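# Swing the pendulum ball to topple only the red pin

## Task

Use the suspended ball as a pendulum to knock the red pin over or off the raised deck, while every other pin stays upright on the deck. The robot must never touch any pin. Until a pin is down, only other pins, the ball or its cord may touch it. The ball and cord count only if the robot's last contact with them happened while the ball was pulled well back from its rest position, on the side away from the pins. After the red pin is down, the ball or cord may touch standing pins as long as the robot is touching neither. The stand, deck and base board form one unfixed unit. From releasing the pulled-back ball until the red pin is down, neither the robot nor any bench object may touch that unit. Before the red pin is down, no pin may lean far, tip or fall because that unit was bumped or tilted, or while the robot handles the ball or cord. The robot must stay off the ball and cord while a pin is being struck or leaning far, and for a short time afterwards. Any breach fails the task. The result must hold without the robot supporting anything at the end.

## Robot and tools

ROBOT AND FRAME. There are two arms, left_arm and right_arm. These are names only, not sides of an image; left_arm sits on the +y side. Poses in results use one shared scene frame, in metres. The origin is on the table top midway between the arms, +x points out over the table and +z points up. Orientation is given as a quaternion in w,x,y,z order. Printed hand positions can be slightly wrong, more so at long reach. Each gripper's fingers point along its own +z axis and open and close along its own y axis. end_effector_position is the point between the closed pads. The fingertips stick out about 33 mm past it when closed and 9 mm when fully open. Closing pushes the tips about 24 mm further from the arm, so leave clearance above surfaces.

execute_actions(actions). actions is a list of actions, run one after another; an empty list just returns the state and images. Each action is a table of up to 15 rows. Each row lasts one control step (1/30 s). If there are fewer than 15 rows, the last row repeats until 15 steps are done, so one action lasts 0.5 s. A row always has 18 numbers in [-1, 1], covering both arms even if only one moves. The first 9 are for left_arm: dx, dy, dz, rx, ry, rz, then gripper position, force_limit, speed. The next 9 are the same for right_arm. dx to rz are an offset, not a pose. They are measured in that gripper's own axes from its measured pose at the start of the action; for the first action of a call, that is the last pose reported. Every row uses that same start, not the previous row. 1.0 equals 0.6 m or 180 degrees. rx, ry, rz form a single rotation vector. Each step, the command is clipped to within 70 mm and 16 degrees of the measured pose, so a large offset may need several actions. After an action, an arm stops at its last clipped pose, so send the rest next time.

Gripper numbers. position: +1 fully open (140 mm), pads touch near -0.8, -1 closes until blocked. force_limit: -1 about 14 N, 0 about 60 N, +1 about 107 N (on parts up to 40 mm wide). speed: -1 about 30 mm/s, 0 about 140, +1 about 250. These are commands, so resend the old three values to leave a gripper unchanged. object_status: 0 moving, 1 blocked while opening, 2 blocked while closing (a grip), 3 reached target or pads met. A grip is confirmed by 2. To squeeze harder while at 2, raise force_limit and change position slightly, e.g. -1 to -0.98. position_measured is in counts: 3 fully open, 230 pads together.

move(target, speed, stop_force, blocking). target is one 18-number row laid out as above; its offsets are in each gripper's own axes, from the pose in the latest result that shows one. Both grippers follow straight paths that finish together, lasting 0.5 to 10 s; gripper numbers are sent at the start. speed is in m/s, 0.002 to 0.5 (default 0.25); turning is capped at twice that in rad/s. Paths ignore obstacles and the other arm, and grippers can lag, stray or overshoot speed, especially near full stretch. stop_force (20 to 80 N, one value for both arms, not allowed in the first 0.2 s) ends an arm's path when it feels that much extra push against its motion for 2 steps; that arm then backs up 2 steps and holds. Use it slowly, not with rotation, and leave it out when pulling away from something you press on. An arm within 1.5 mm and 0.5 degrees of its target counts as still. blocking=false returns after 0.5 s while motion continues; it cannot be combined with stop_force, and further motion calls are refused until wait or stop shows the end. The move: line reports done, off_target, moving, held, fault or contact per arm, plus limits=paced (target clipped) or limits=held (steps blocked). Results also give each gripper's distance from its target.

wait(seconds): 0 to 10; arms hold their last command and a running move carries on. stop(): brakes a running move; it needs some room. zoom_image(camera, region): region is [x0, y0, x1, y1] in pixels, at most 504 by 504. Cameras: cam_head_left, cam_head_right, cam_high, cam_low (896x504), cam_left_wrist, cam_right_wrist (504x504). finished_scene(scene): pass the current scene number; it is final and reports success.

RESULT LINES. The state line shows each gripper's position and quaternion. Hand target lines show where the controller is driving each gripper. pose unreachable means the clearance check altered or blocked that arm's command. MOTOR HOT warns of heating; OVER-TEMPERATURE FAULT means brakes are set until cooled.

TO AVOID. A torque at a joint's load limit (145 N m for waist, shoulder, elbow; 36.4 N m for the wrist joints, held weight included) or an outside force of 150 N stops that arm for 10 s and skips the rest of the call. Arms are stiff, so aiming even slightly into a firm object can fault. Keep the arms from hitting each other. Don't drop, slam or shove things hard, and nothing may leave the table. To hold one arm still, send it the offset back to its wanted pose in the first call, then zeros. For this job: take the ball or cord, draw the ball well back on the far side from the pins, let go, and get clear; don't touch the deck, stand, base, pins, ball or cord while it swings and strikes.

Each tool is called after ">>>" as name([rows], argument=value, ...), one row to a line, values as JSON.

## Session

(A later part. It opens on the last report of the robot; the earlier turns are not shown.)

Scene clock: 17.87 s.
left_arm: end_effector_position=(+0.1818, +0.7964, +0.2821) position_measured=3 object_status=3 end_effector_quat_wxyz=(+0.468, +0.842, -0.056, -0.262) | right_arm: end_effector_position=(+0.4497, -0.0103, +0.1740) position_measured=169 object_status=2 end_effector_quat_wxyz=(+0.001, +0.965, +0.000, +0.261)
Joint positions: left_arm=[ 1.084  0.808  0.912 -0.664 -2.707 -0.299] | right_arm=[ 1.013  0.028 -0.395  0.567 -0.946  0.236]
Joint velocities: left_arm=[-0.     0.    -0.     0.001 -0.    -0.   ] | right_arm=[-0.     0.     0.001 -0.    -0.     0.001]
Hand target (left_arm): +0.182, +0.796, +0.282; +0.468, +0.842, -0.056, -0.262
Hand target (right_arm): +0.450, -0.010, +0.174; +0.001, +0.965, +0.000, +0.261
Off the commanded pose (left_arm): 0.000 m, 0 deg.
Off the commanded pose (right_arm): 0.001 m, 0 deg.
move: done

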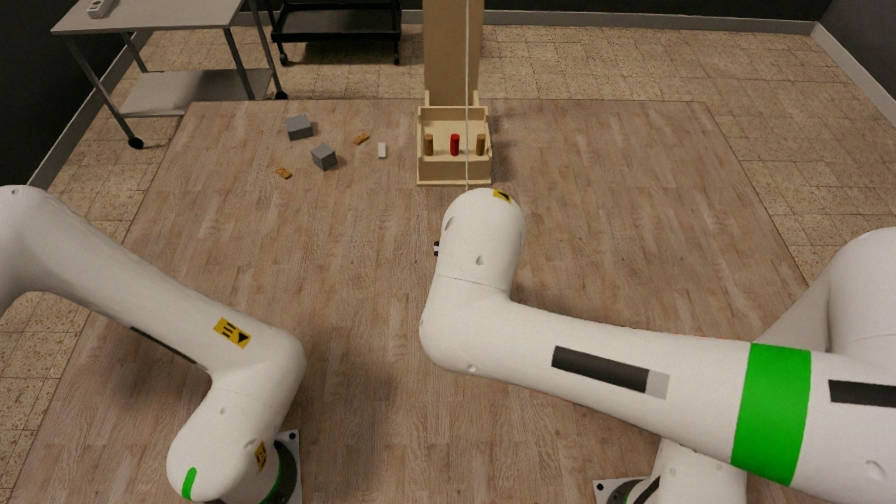

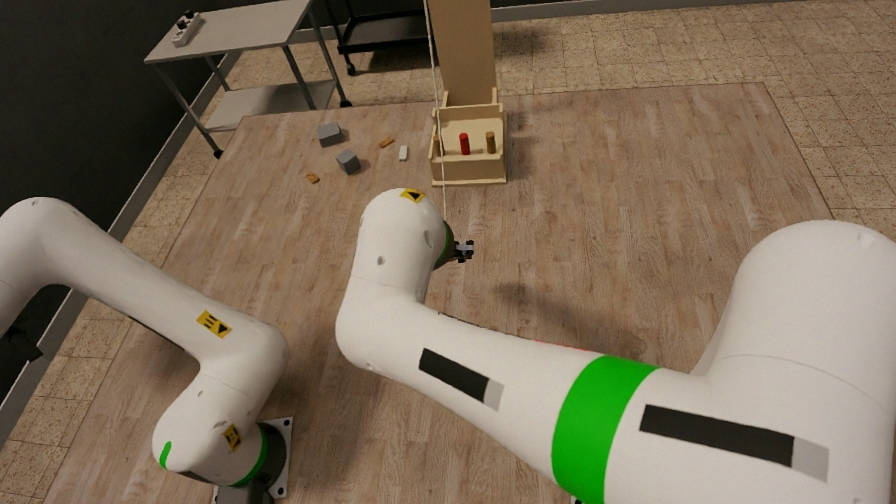

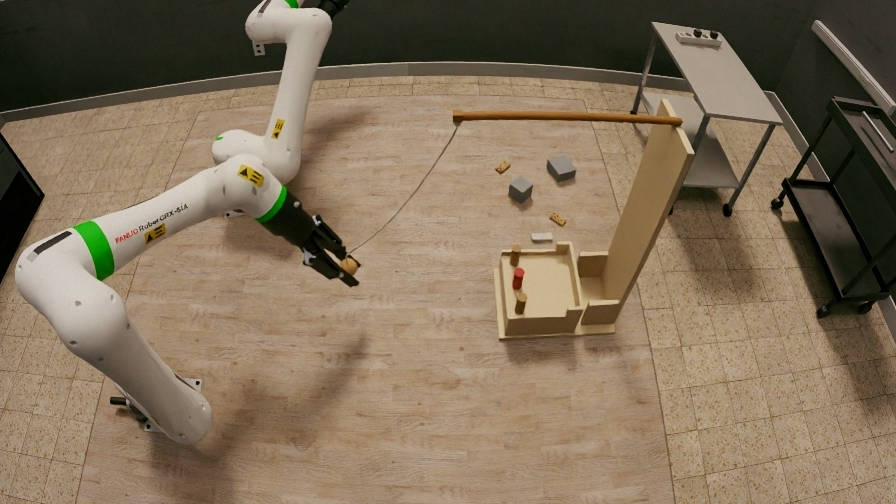

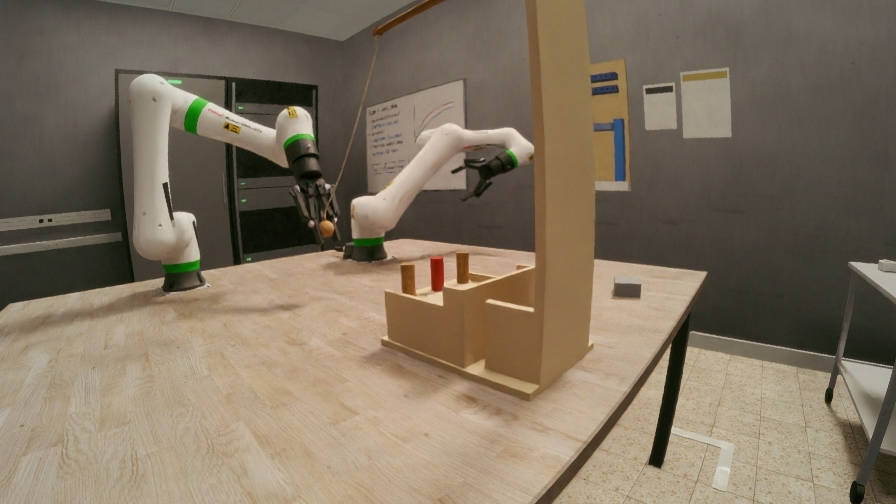

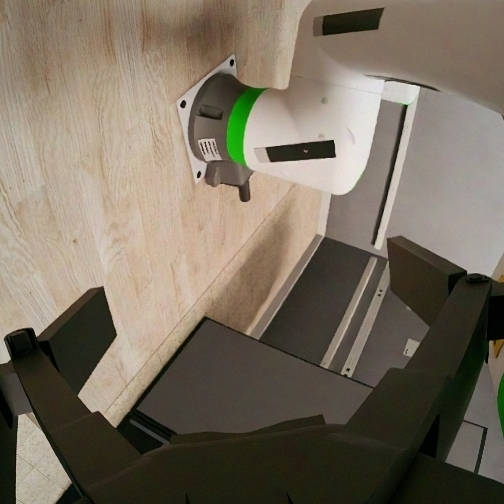

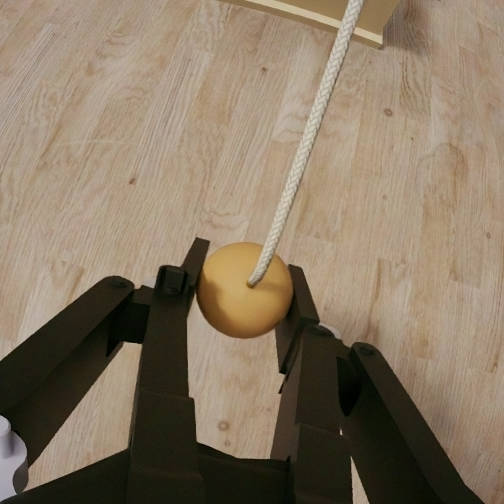

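>>> execute_actions([
  [[0,0,0,0,0,0,1,0,0,-0.006,0,0,0,0,0,-1,-0.5,0]],
  [[0,0,0,0,0,0,1,0,0,0,0,0,0,0,0,1,0,1]],
  [[0,0,0,0,0,0,1,0,0,-0.08,0,-0.1,0,0,0,1,0,1]],
])

>>> wait(seconds=9)

Scene clock: 21.47 s.
left_arm: end_effector_position=(+0.1818, +0.7964, +0.2821) position_measured=3 object_status=3 end_effector_quat_wxyz=(+0.468, +0.842, -0.056, -0.262) | right_arm: end_effector_position=(+0.3748, -0.0103, +0.2000) position_measured=3 object_status=3 end_effector_quat_wxyz=(+0.001, +0.965, +0.000, +0.261)
Joint positions: left_arm=[ 1.084  0.808  0.912 -0.664 -2.707 -0.299] | right_arm=[ 1.18  -0.111 -0.466  0.562 -1.087  0.125]
Joint velocities: left_arm=[-0.    -0.     0.     0.001  0.    -0.002] | right_arm=[ 0.003 -0.003 -0.     0.007 -0.004 -0.003]
Hand target (left_arm): +0.182, +0.796, +0.282; +0.468, +0.842, -0.056, -0.262
Hand target (right_arm): +0.375, -0.010, +0.200; +0.001, +0.965, +0.000, +0.261
Off the commanded pose (left_arm): 0.000 m, 0 deg.
Off the commanded pose (right_arm): 0.000 m, 0 deg.

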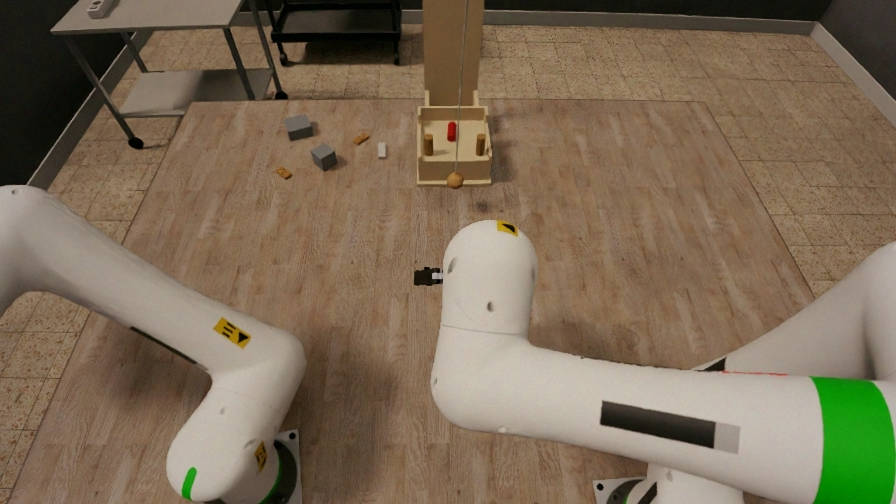

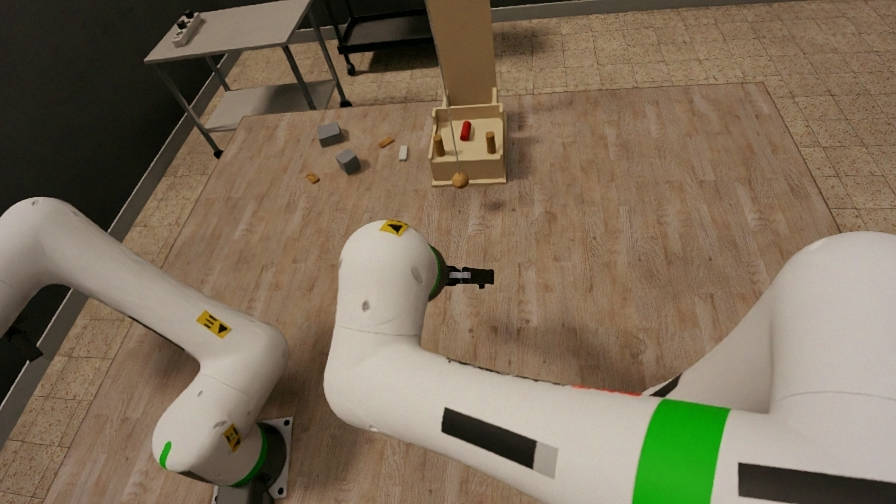

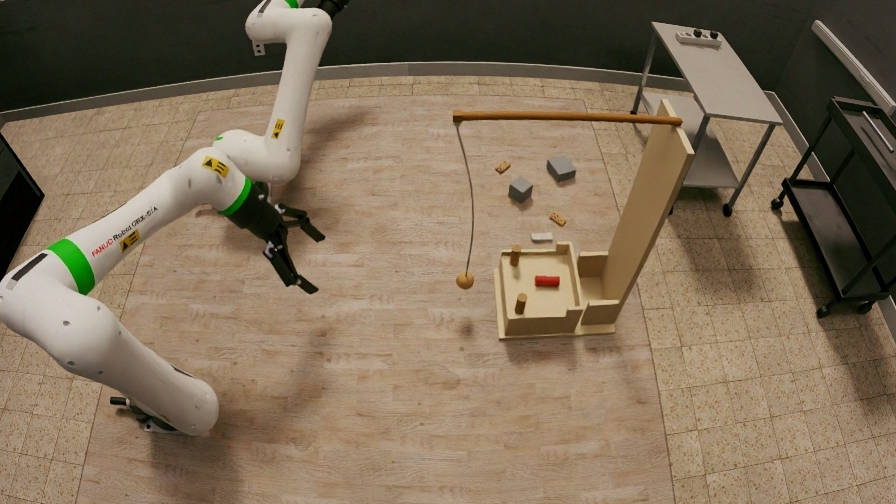

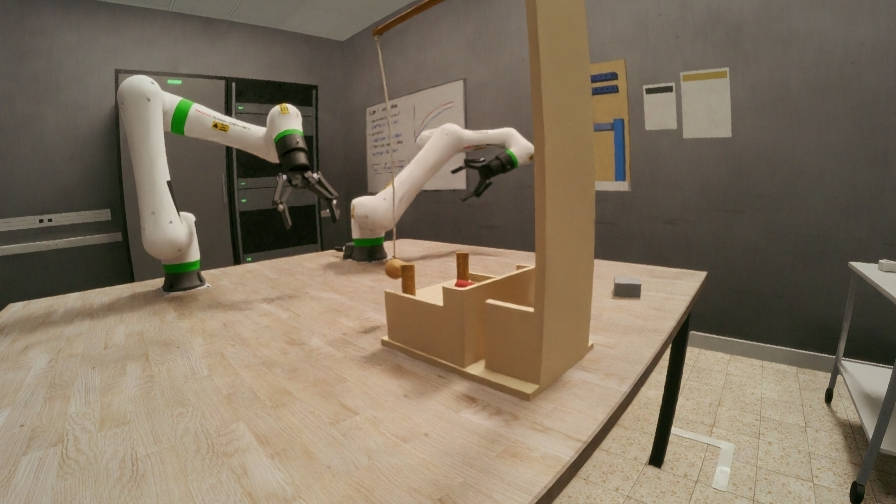

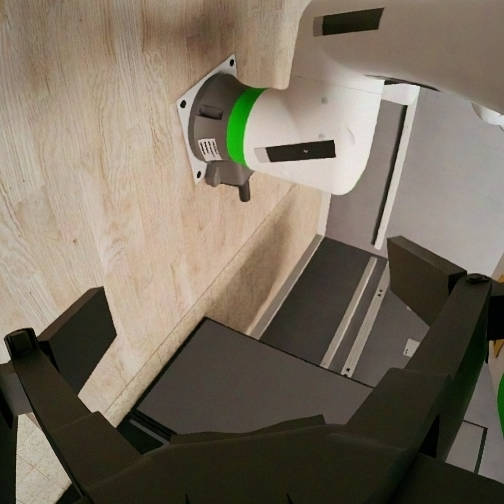

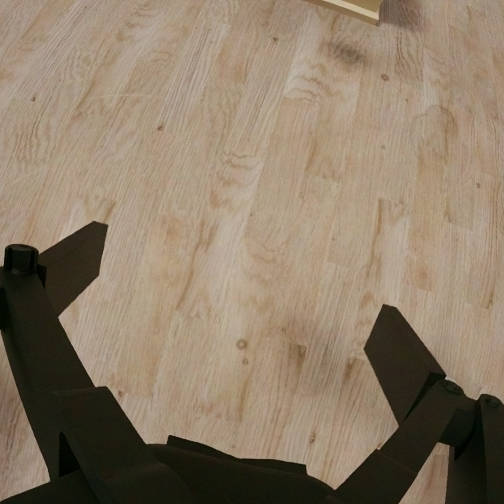

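Scene clock: 30.47 s.
left_arm: end_effector_position=(+0.1818, +0.7964, +0.2821) position_measured=3 object_status=3 end_effector_quat_wxyz=(+0.468, +0.842, -0.056, -0.262) | right_arm: end_effector_position=(+0.3748, -0.0103, +0.2002) position_measured=3 object_status=3 end_effector_quat_wxyz=(+0.001, +0.965, +0.000, +0.261)
Joint positions: left_arm=[ 1.084  0.808  0.912 -0.664 -2.707 -0.299] | right_arm=[ 1.18  -0.112 -0.466  0.562 -1.087  0.125]
Joint velocities: left_arm=[ 0.    -0.    -0.    -0.001  0.    -0.   ] | right_arm=[ 0.     0.001  0.     0.002 -0.    -0.   ]
Hand target (left_arm): +0.182, +0.796, +0.282; +0.468, +0.842, -0.056, -0.262
Hand target (right_arm): +0.375, -0.010, +0.200; +0.001, +0.965, +0.000, +0.261
Off the commanded pose (left_arm): 0.000 m, 0 deg.
Off the commanded pose (right_arm): 0.000 m, 0 deg.
wait: 9.00 s; at rest by 0.17 s

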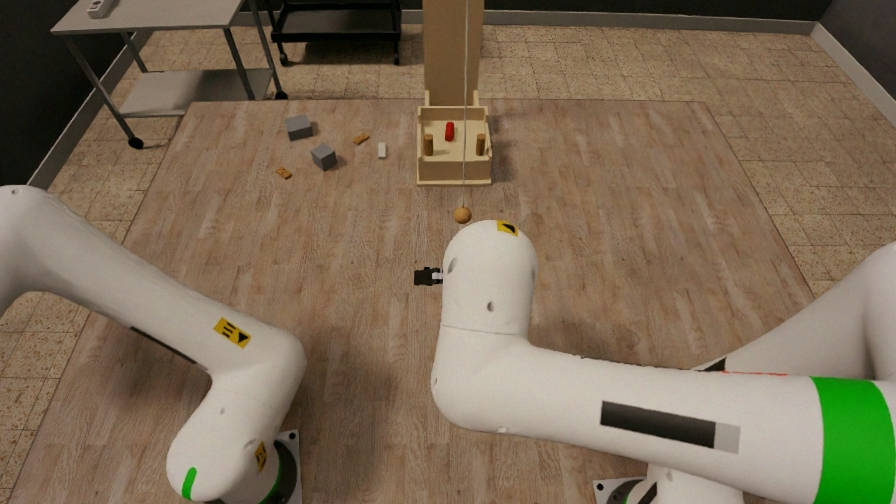

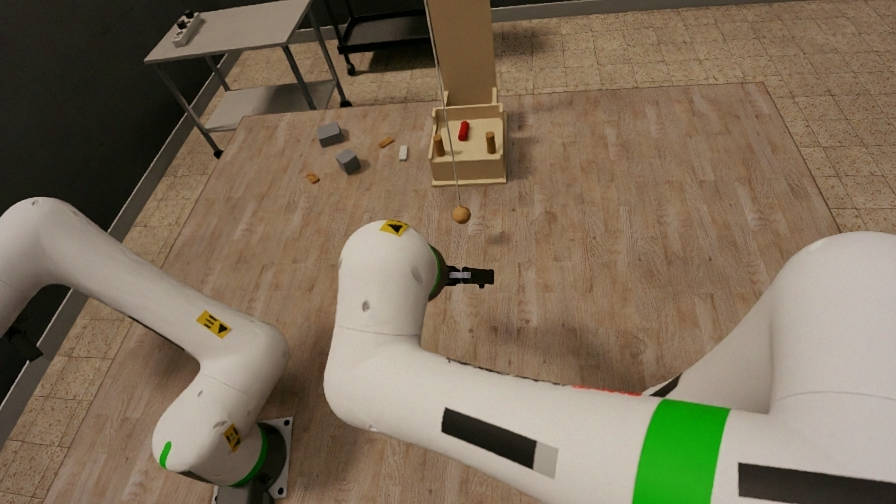

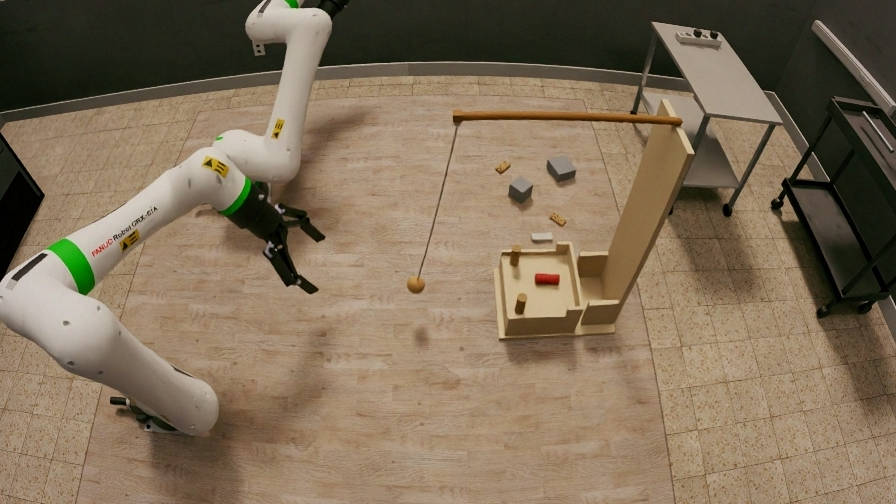

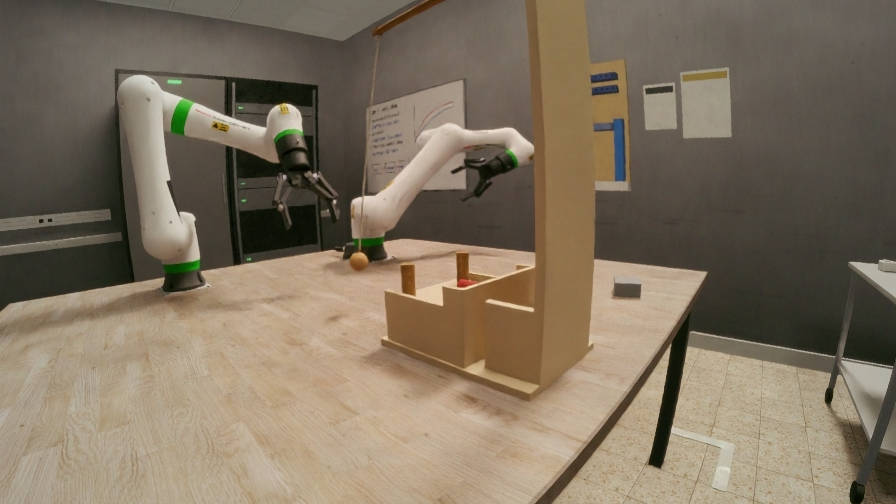

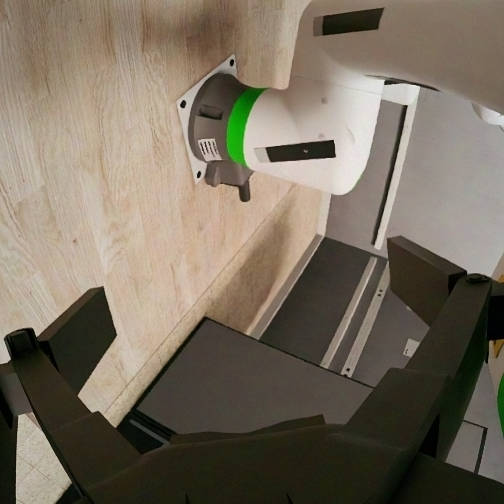

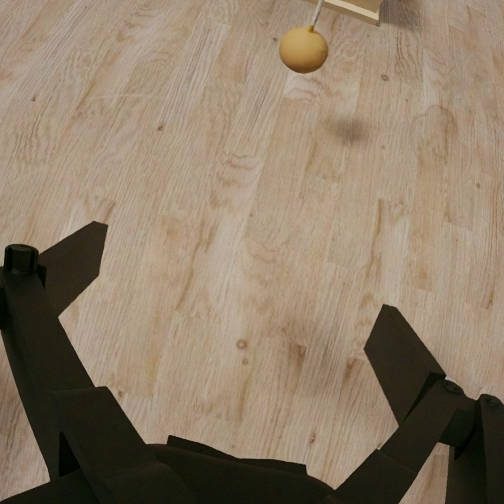

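>>> finished_scene(scene=2)

The scene is finished: the task was done.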